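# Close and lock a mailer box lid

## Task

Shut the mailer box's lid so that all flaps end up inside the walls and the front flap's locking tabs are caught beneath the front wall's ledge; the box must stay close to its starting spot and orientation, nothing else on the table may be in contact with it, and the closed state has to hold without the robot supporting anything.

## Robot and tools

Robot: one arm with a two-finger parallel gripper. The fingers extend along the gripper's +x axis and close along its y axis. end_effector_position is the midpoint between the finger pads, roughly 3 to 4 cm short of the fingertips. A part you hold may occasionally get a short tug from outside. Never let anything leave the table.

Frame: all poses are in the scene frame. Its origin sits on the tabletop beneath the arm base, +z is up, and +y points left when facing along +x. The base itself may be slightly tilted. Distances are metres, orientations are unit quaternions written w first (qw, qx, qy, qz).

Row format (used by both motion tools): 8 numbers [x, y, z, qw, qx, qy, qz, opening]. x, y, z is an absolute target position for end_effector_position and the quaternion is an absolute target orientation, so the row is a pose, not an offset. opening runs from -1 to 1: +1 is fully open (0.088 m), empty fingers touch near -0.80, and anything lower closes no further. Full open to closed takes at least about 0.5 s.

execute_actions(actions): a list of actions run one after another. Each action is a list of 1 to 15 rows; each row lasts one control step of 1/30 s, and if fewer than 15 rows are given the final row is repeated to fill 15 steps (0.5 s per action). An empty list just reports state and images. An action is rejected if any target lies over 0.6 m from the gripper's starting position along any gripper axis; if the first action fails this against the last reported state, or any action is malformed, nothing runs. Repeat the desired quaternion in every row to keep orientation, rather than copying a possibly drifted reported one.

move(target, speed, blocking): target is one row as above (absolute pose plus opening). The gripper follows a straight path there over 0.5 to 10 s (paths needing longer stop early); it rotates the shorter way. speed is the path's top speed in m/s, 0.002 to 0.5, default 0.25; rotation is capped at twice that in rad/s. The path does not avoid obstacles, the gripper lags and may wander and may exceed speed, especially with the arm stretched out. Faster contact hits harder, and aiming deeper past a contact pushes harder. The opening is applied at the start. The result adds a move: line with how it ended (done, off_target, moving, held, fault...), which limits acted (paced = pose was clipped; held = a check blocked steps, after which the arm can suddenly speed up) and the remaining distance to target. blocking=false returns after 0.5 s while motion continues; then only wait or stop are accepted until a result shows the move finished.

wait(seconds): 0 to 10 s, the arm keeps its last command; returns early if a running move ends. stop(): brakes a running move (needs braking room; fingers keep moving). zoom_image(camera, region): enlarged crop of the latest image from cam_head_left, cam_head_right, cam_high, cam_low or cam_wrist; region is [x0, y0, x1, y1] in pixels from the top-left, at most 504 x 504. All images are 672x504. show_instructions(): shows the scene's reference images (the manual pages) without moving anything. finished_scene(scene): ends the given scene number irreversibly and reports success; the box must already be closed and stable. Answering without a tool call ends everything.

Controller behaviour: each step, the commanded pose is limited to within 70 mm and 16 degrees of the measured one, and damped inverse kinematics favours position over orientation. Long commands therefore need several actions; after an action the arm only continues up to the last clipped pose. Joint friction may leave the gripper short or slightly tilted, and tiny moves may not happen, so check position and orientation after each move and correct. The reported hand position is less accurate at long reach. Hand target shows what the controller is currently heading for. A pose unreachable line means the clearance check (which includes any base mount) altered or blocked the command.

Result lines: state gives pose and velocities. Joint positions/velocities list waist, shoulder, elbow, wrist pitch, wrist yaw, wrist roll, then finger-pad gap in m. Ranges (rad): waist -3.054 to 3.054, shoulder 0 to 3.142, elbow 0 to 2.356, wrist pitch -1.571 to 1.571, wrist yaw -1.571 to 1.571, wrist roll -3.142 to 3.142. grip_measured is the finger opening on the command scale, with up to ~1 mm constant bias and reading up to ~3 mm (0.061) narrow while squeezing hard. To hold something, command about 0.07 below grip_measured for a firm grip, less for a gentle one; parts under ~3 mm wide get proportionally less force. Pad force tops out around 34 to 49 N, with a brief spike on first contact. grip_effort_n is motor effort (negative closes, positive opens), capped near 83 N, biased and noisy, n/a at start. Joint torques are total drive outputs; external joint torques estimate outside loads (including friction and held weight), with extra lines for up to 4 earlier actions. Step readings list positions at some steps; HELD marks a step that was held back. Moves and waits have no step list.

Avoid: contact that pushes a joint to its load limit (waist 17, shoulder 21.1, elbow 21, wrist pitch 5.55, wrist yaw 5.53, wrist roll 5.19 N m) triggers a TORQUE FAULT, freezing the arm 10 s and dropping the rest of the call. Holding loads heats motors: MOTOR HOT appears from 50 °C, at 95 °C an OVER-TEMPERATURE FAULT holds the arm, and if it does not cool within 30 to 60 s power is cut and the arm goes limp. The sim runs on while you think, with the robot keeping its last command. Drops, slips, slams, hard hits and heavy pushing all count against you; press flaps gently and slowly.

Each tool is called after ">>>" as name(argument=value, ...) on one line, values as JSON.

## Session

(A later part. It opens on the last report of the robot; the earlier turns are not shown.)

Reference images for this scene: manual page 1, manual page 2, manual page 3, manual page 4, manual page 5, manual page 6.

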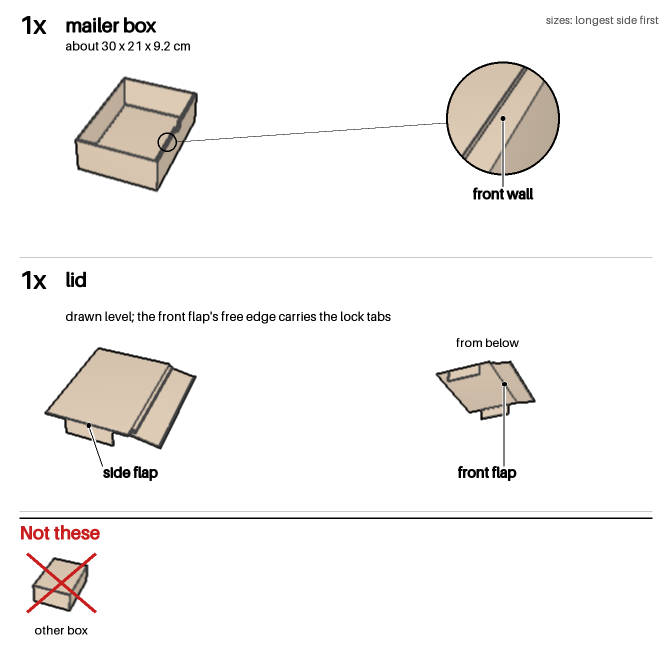

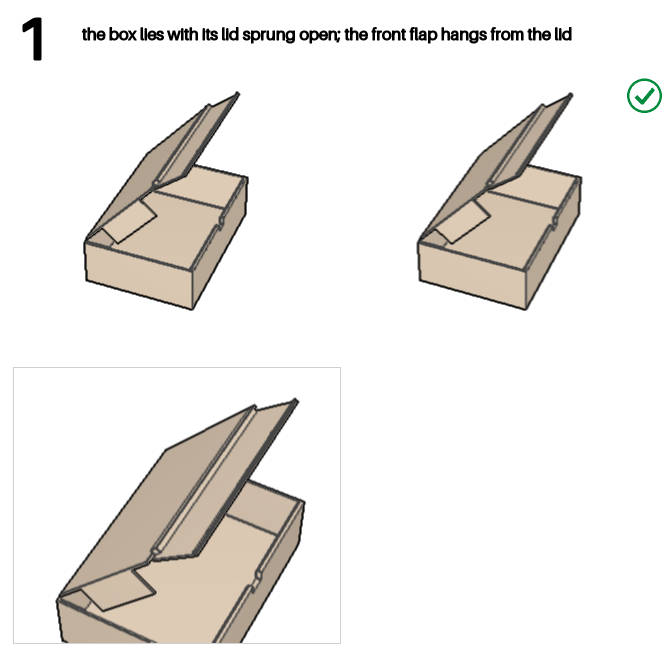

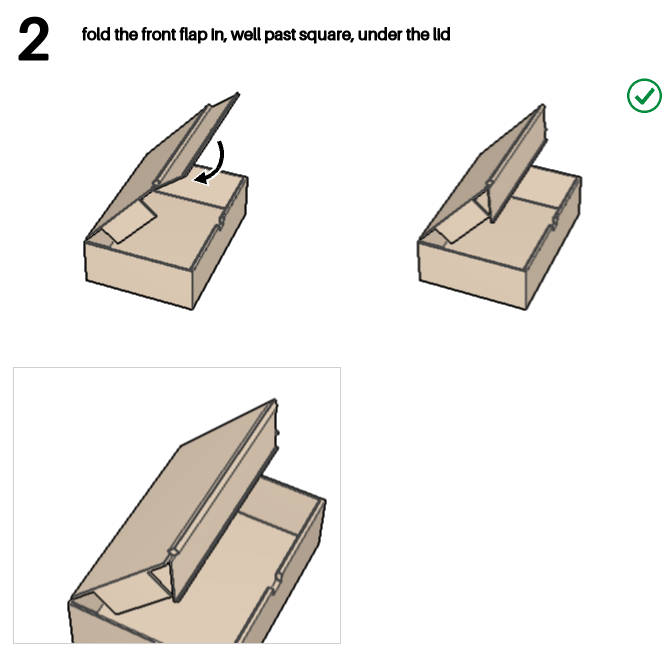

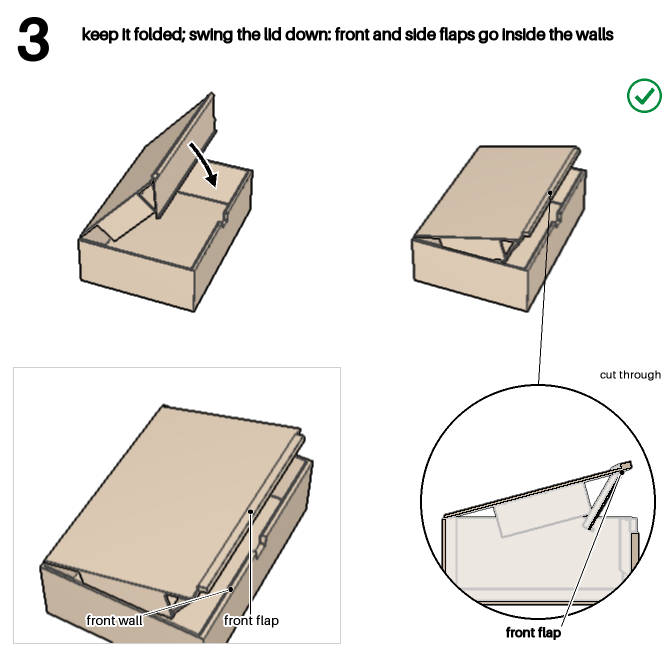

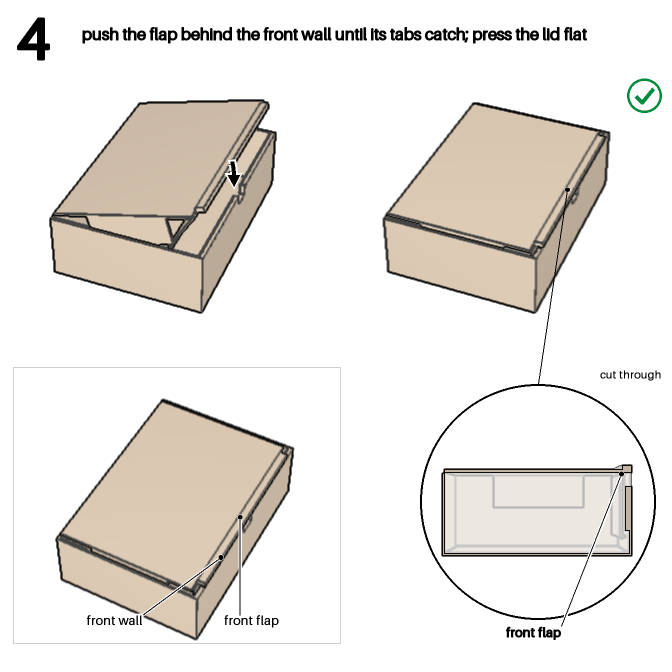

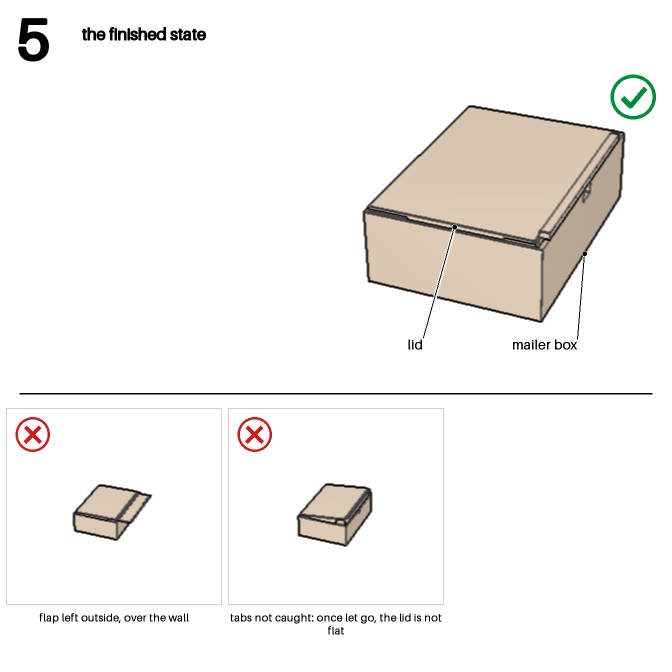

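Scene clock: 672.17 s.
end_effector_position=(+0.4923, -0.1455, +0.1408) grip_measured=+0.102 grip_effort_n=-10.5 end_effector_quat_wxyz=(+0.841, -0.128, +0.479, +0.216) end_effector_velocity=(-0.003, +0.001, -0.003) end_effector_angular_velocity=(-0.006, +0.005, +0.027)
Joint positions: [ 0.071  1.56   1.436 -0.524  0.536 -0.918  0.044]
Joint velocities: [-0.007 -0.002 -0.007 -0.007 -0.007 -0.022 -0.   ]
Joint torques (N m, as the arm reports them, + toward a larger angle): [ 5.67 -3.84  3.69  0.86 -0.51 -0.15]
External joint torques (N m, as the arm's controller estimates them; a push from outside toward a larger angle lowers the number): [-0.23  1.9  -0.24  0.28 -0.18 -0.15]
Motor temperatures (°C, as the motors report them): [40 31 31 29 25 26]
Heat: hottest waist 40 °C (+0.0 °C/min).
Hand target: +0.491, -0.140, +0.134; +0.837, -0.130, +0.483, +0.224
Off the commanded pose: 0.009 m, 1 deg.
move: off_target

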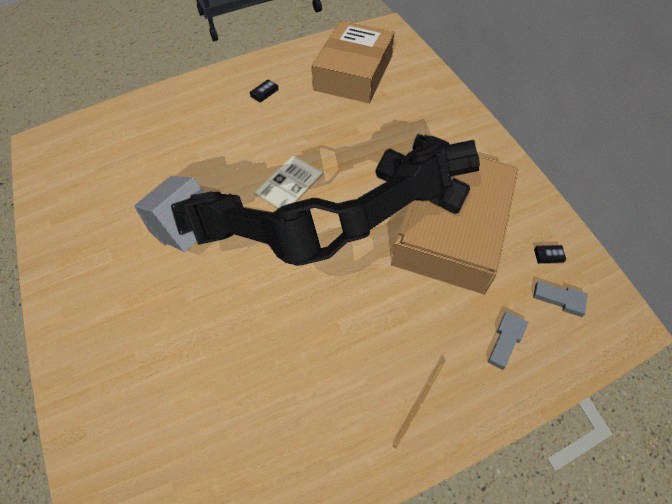

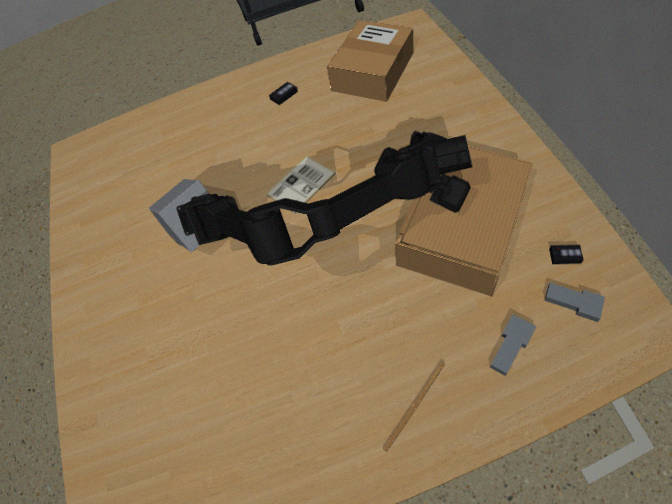

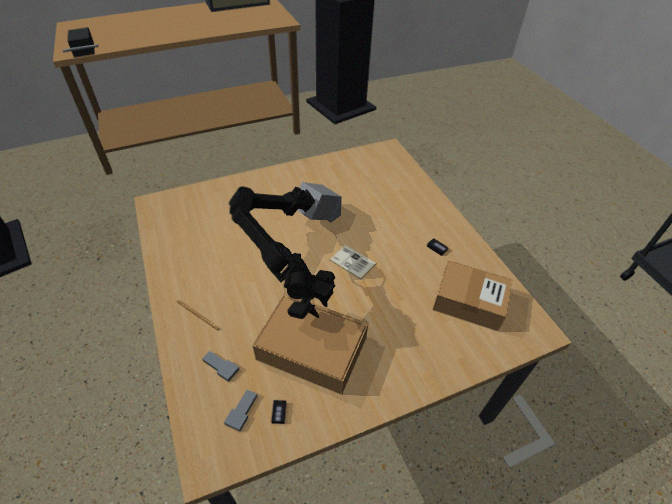

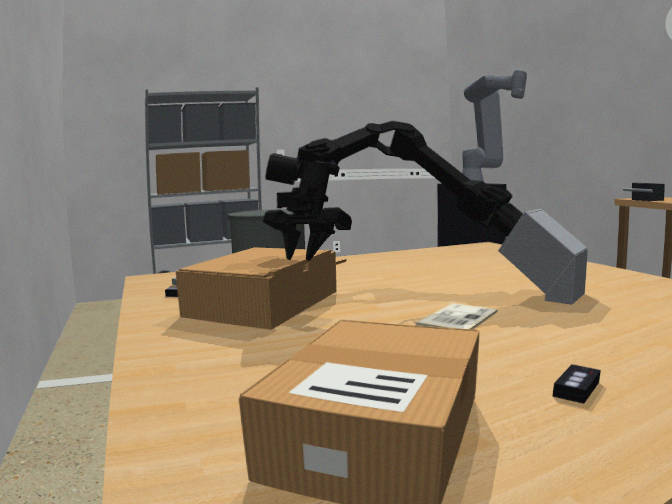

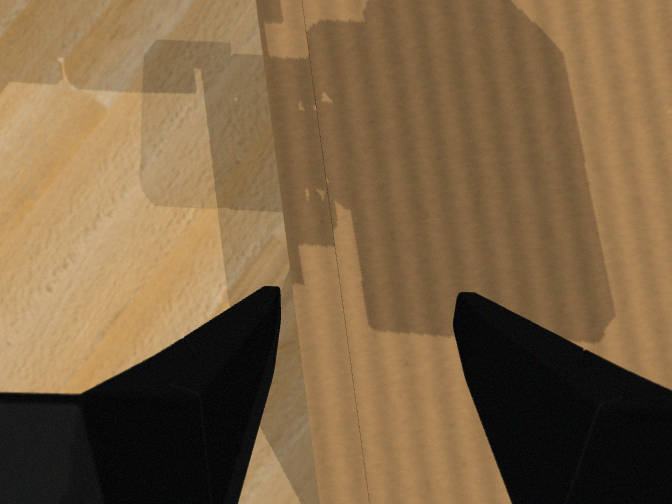

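Press more, then grip the ridge.

>>> move(target=[0.487,-0.130,0.120,0.837,-0.13,0.483,0.224,0.1], speed=0.015)

>>> zoom_image(camera="cam_low", region=[160,100,380,330])

>>> execute_actions(actions=[[[0.487,-0.13,0.126,0.837,-0.13,0.483,0.224,-0.15]],[[0.487,-0.13,0.126,0.837,-0.13,0.483,0.224,-0.4]],[[0.487,-0.13,0.126,0.837,-0.13,0.483,0.224,-0.55]],[[0.487,-0.13,0.126,0.837,-0.13,0.483,0.224,-0.68]]])

Scene clock: 680.27 s.
end_effector_position=(+0.4944, -0.1395, +0.1377) grip_measured=+0.102 grip_effort_n=-10.0 end_effector_quat_wxyz=(+0.850, -0.126, +0.467, +0.209) end_effector_velocity=(+0.000, +0.003, +0.000) end_effector_angular_velocity=(+0.014, -0.012, +0.010)
Joint positions: [ 0.071  1.554  1.387 -0.445  0.525 -0.929  0.044]
Joint velocities: [-0.002 -0.002 -0.007  0.007 -0.022 -0.007 -0.   ]
Joint torques (N m, as the arm reports them, + toward a larger angle): [ 4.25 -2.64  1.71  0.49 -0.56 -0.09]
External joint torques (N m, as the arm's controller estimates them; a push from outside toward a larger angle lowers the number): [-1.63  3.02 -2.2  -0.13 -0.23 -0.09]
Motor temperatures (°C, as the motors report them): [40 31 31 29 25 26]
Heat: hottest waist 40 °C (+0.0 °C/min).
Hand target: +0.486, -0.130, +0.120; +0.837, -0.130, +0.483, +0.224
Off the commanded pose: 0.021 m, 3 deg.
move: off_target

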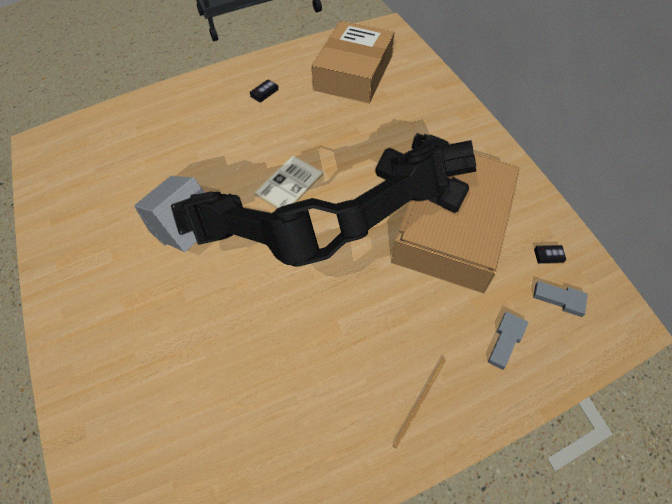

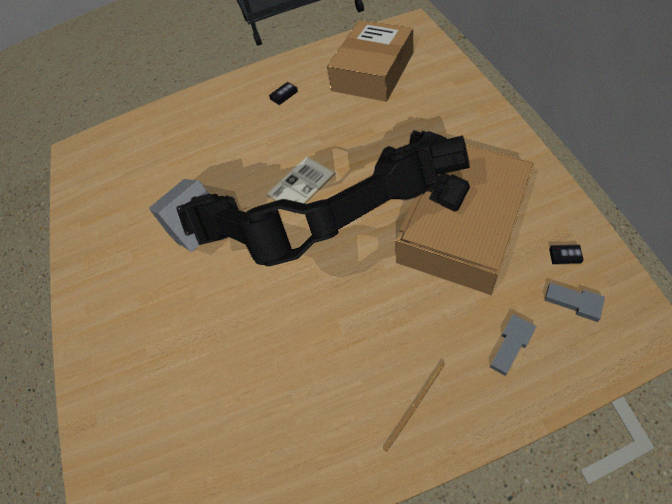

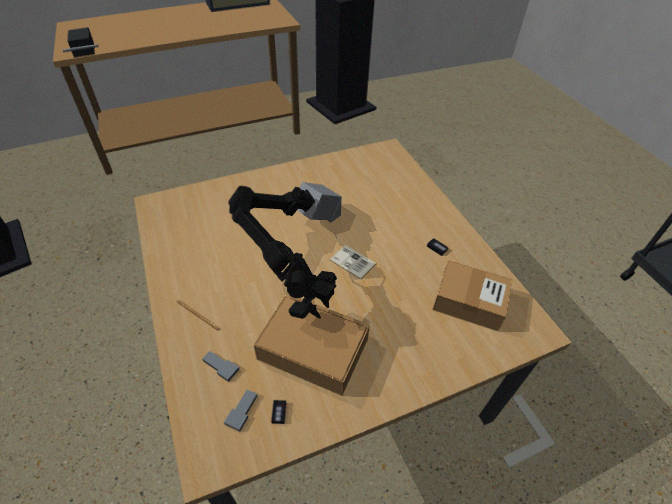

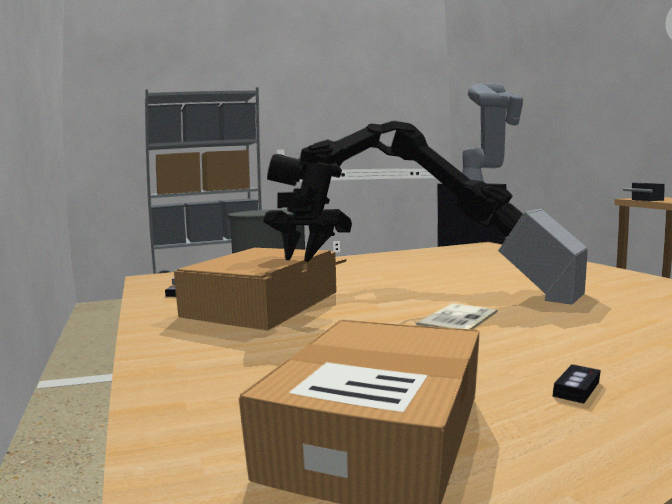

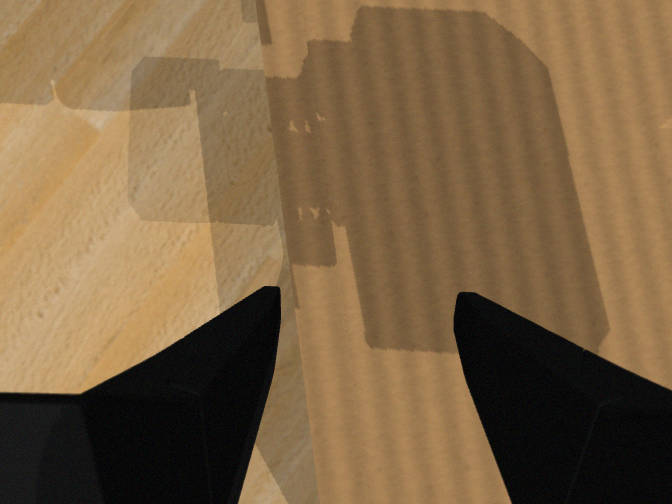

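Region (160, 100, 380, 330) of cam_low's 672x504 image, scaled by 2.191, with more detail than that image has; it fills the left 482 columns of this view, and the rest is white.

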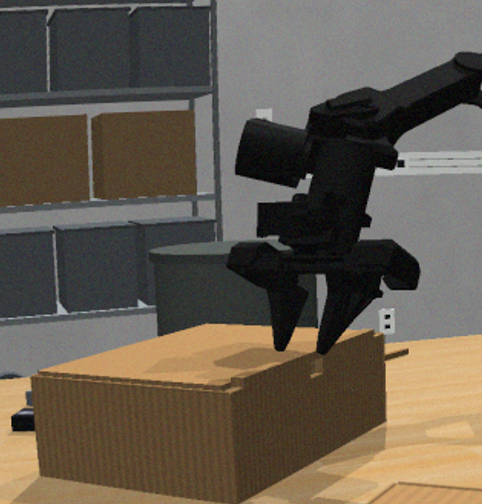

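Scene clock: 682.27 s.
end_effector_position=(+0.4911, -0.1315, +0.1394) grip_measured=-0.652 grip_effort_n=-83.5 end_effector_quat_wxyz=(+0.846, -0.128, +0.466, +0.223) end_effector_velocity=(-0.004, +0.002, -0.002) end_effector_angular_velocity=(+0.009, +0.014, +0.012)
Joint positions: [ 0.084  1.555  1.382 -0.466  0.52  -0.927  0.007]
Joint velocities: [-0.002 -0.002 -0.002 -0.022 -0.007  0.007 -0.   ]
Joint torques (N m, as the arm reports them, + toward a larger angle): [ 4.48 -3.37  3.47  0.65  0.05  0.19]
External joint torques (N m, as the arm's controller estimates them; a push from outside toward a larger angle lowers the number): [-1.38  2.18 -0.38  0.05  0.38  0.18]
External joint torques at the end of the 1st action: [-0.82  2.77 -0.99 -0.65  0.21  0.21]
External joint torques at the end of the 2nd action: [-1.29  2.57 -0.5  -0.06  0.28  0.13]
External joint torques at the end of the 3rd action: [-1.42  2.35 -0.5  -0.01  0.35  0.17]
Motor temperatures (°C, as the motors report them): [40 31 31 29 25 26]
Heat: hottest waist 40 °C (+0.0 °C/min).
Hand target: +0.487, -0.130, +0.126; +0.837, -0.130, +0.483, +0.224
Off the commanded pose: 0.014 m, 2 deg.
Step readings (end_effector_position; steps 1 to 15: 1st action; 16 to 30: 2nd action; 31 to 45: 3rd action; 46 to 60: 4th action):
0: (+0.4944, -0.1395, +0.1377)
1: (+0.4944, -0.1395, +0.1380)
2: (+0.4945, -0.1395, +0.1382)
4: (+0.4941, -0.1385, +0.1387)
8: (+0.4935, -0.1376, +0.1390)
15: (+0.4932, -0.1372, +0.1391)
16: (+0.4930, -0.1368, +0.1391)
17: (+0.4926, -0.1360, +0.1393)
19: (+0.4920, -0.1348, +0.1393)
23: (+0.4914, -0.1334, +0.1393)
30: (+0.4912, -0.1330, +0.1392)
31: (+0.4912, -0.1329, +0.1393)
32: (+0.4912, -0.1326, +0.1394)
34: (+0.4912, -0.1323, +0.1394)
38: (+0.4912, -0.1319, +0.1394)
45: (+0.4912, -0.1317, +0.1393)
46: (+0.4912, -0.1317, +0.1393)
47: (+0.4911, -0.1317, +0.1393)
49: (+0.4911, -0.1315, +0.1394)
53: (+0.4911, -0.1315, +0.1394)
60: end_effector_position above

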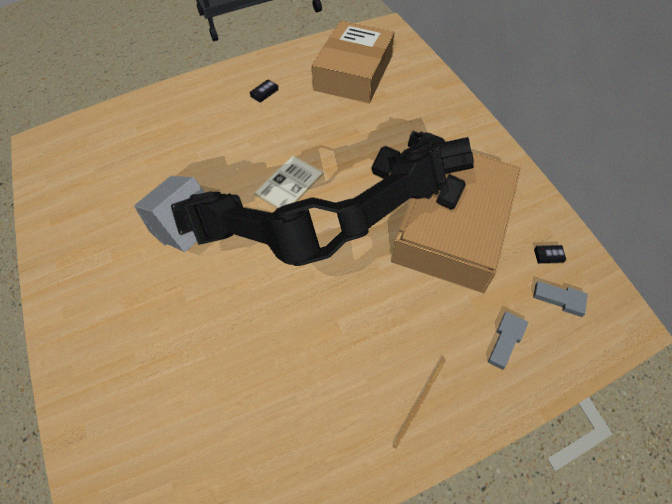

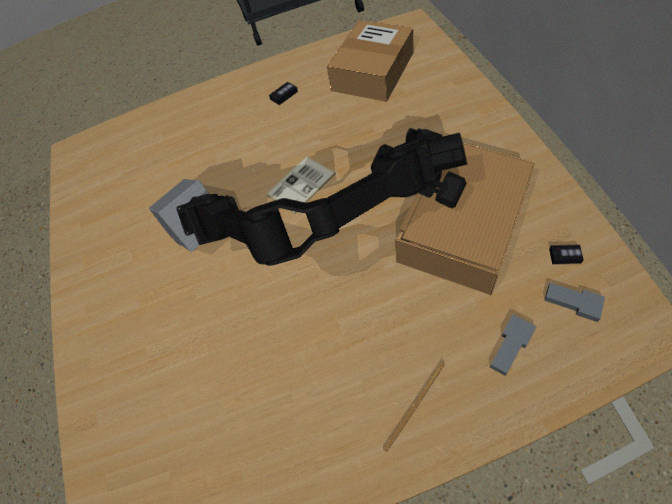

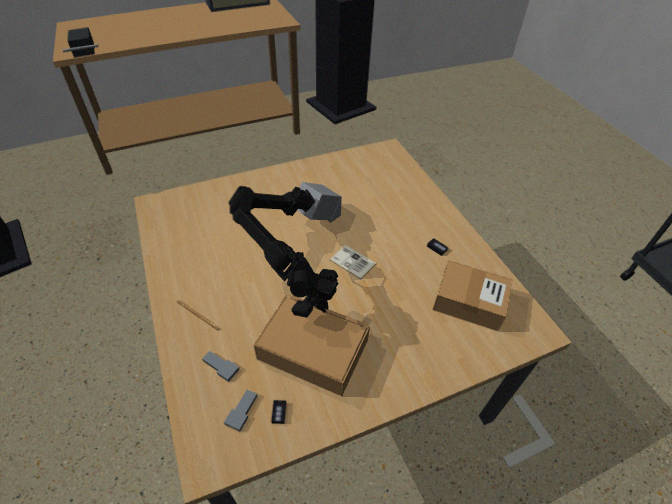

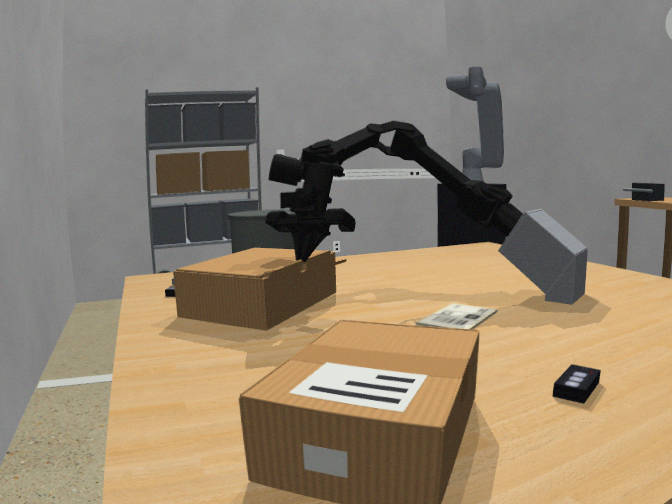

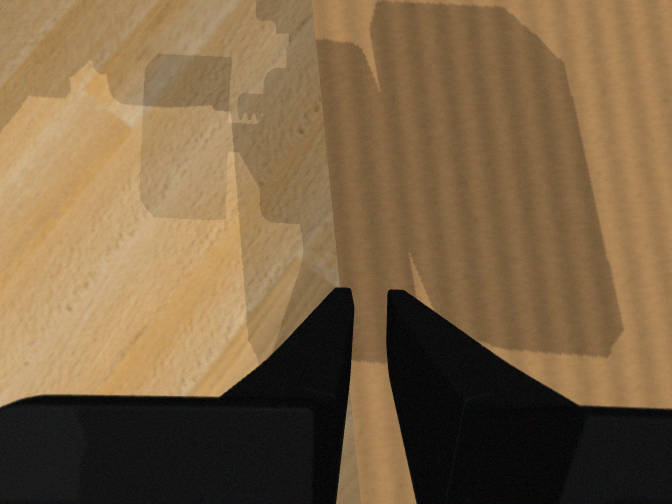

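>>> move(target=[0.55,0.02,0.136,0.858,-0.093,0.476,0.167,-0.68], speed=0.03)

Scene clock: 695.80 s.
end_effector_position=(+0.5509, +0.0158, +0.1420) grip_measured=-0.663 grip_effort_n=-83.5 end_effector_quat_wxyz=(+0.862, -0.091, +0.471, +0.167) end_effector_velocity=(+0.003, +0.004, +0.003) end_effector_angular_velocity=(+0.007, -0.013, +0.008)
Joint positions: [ 0.319  1.983  1.524 -0.217  0.747 -0.668  0.007]
Joint velocities: [ 0.007  0.007  0.007  0.007 -0.007 -0.007 -0.   ]
Joint torques (N m, as the arm reports them, + toward a larger angle): [ 8.63 -3.62  4.93  0.88 -0.09  0.1 ]
External joint torques (N m, as the arm's controller estimates them; a push from outside toward a larger angle lowers the number): [-0.21  2.36  1.02  0.11  0.18  0.1 ]
Motor temperatures (°C, as the motors report them): [40 31 31 29 25 26]
Heat: hottest waist 40 °C (+0.0 °C/min).
Hand target: +0.550, +0.020, +0.136; +0.858, -0.093, +0.476, +0.167
Off the commanded pose: 0.007 m, 1 deg.
move: done

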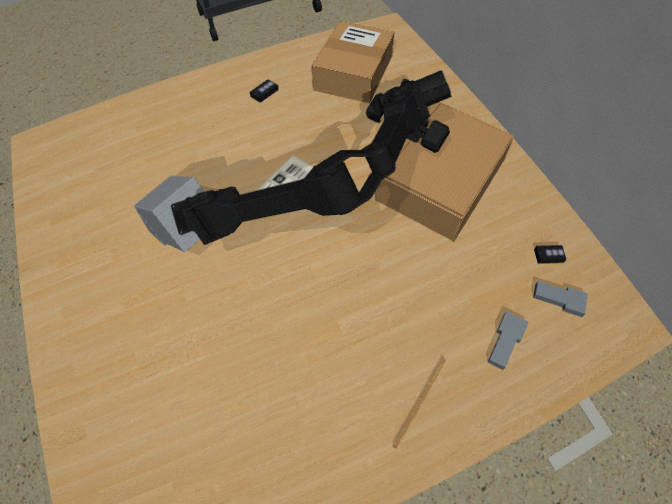

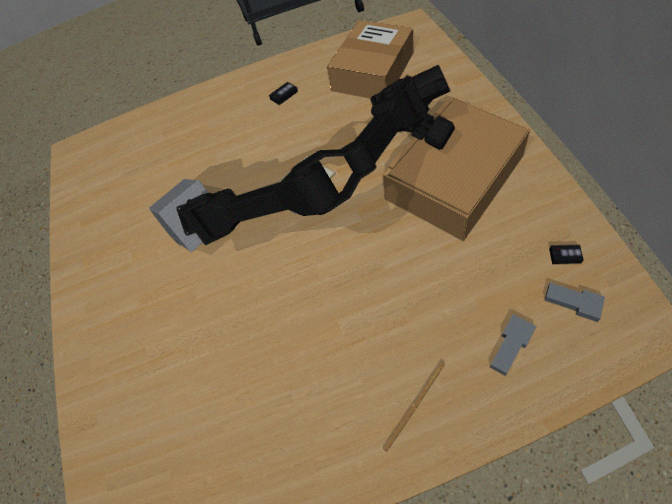

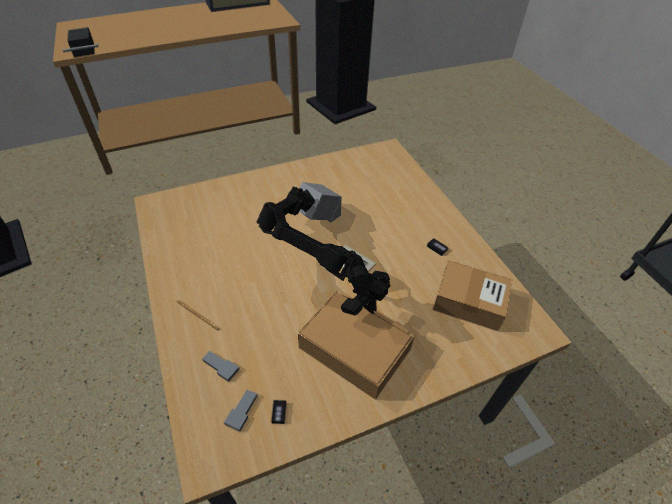

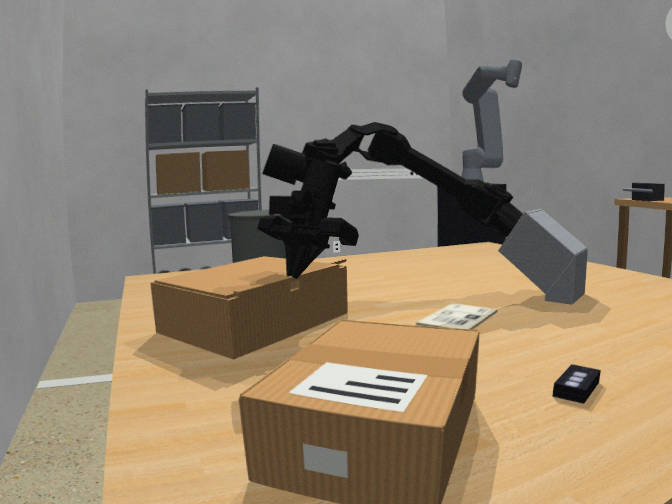

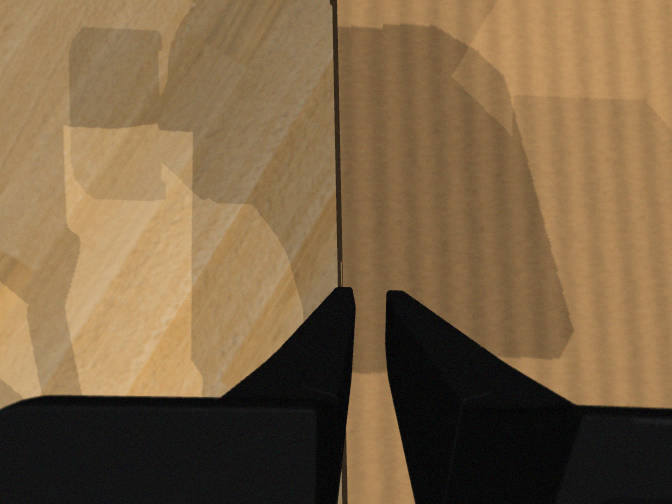

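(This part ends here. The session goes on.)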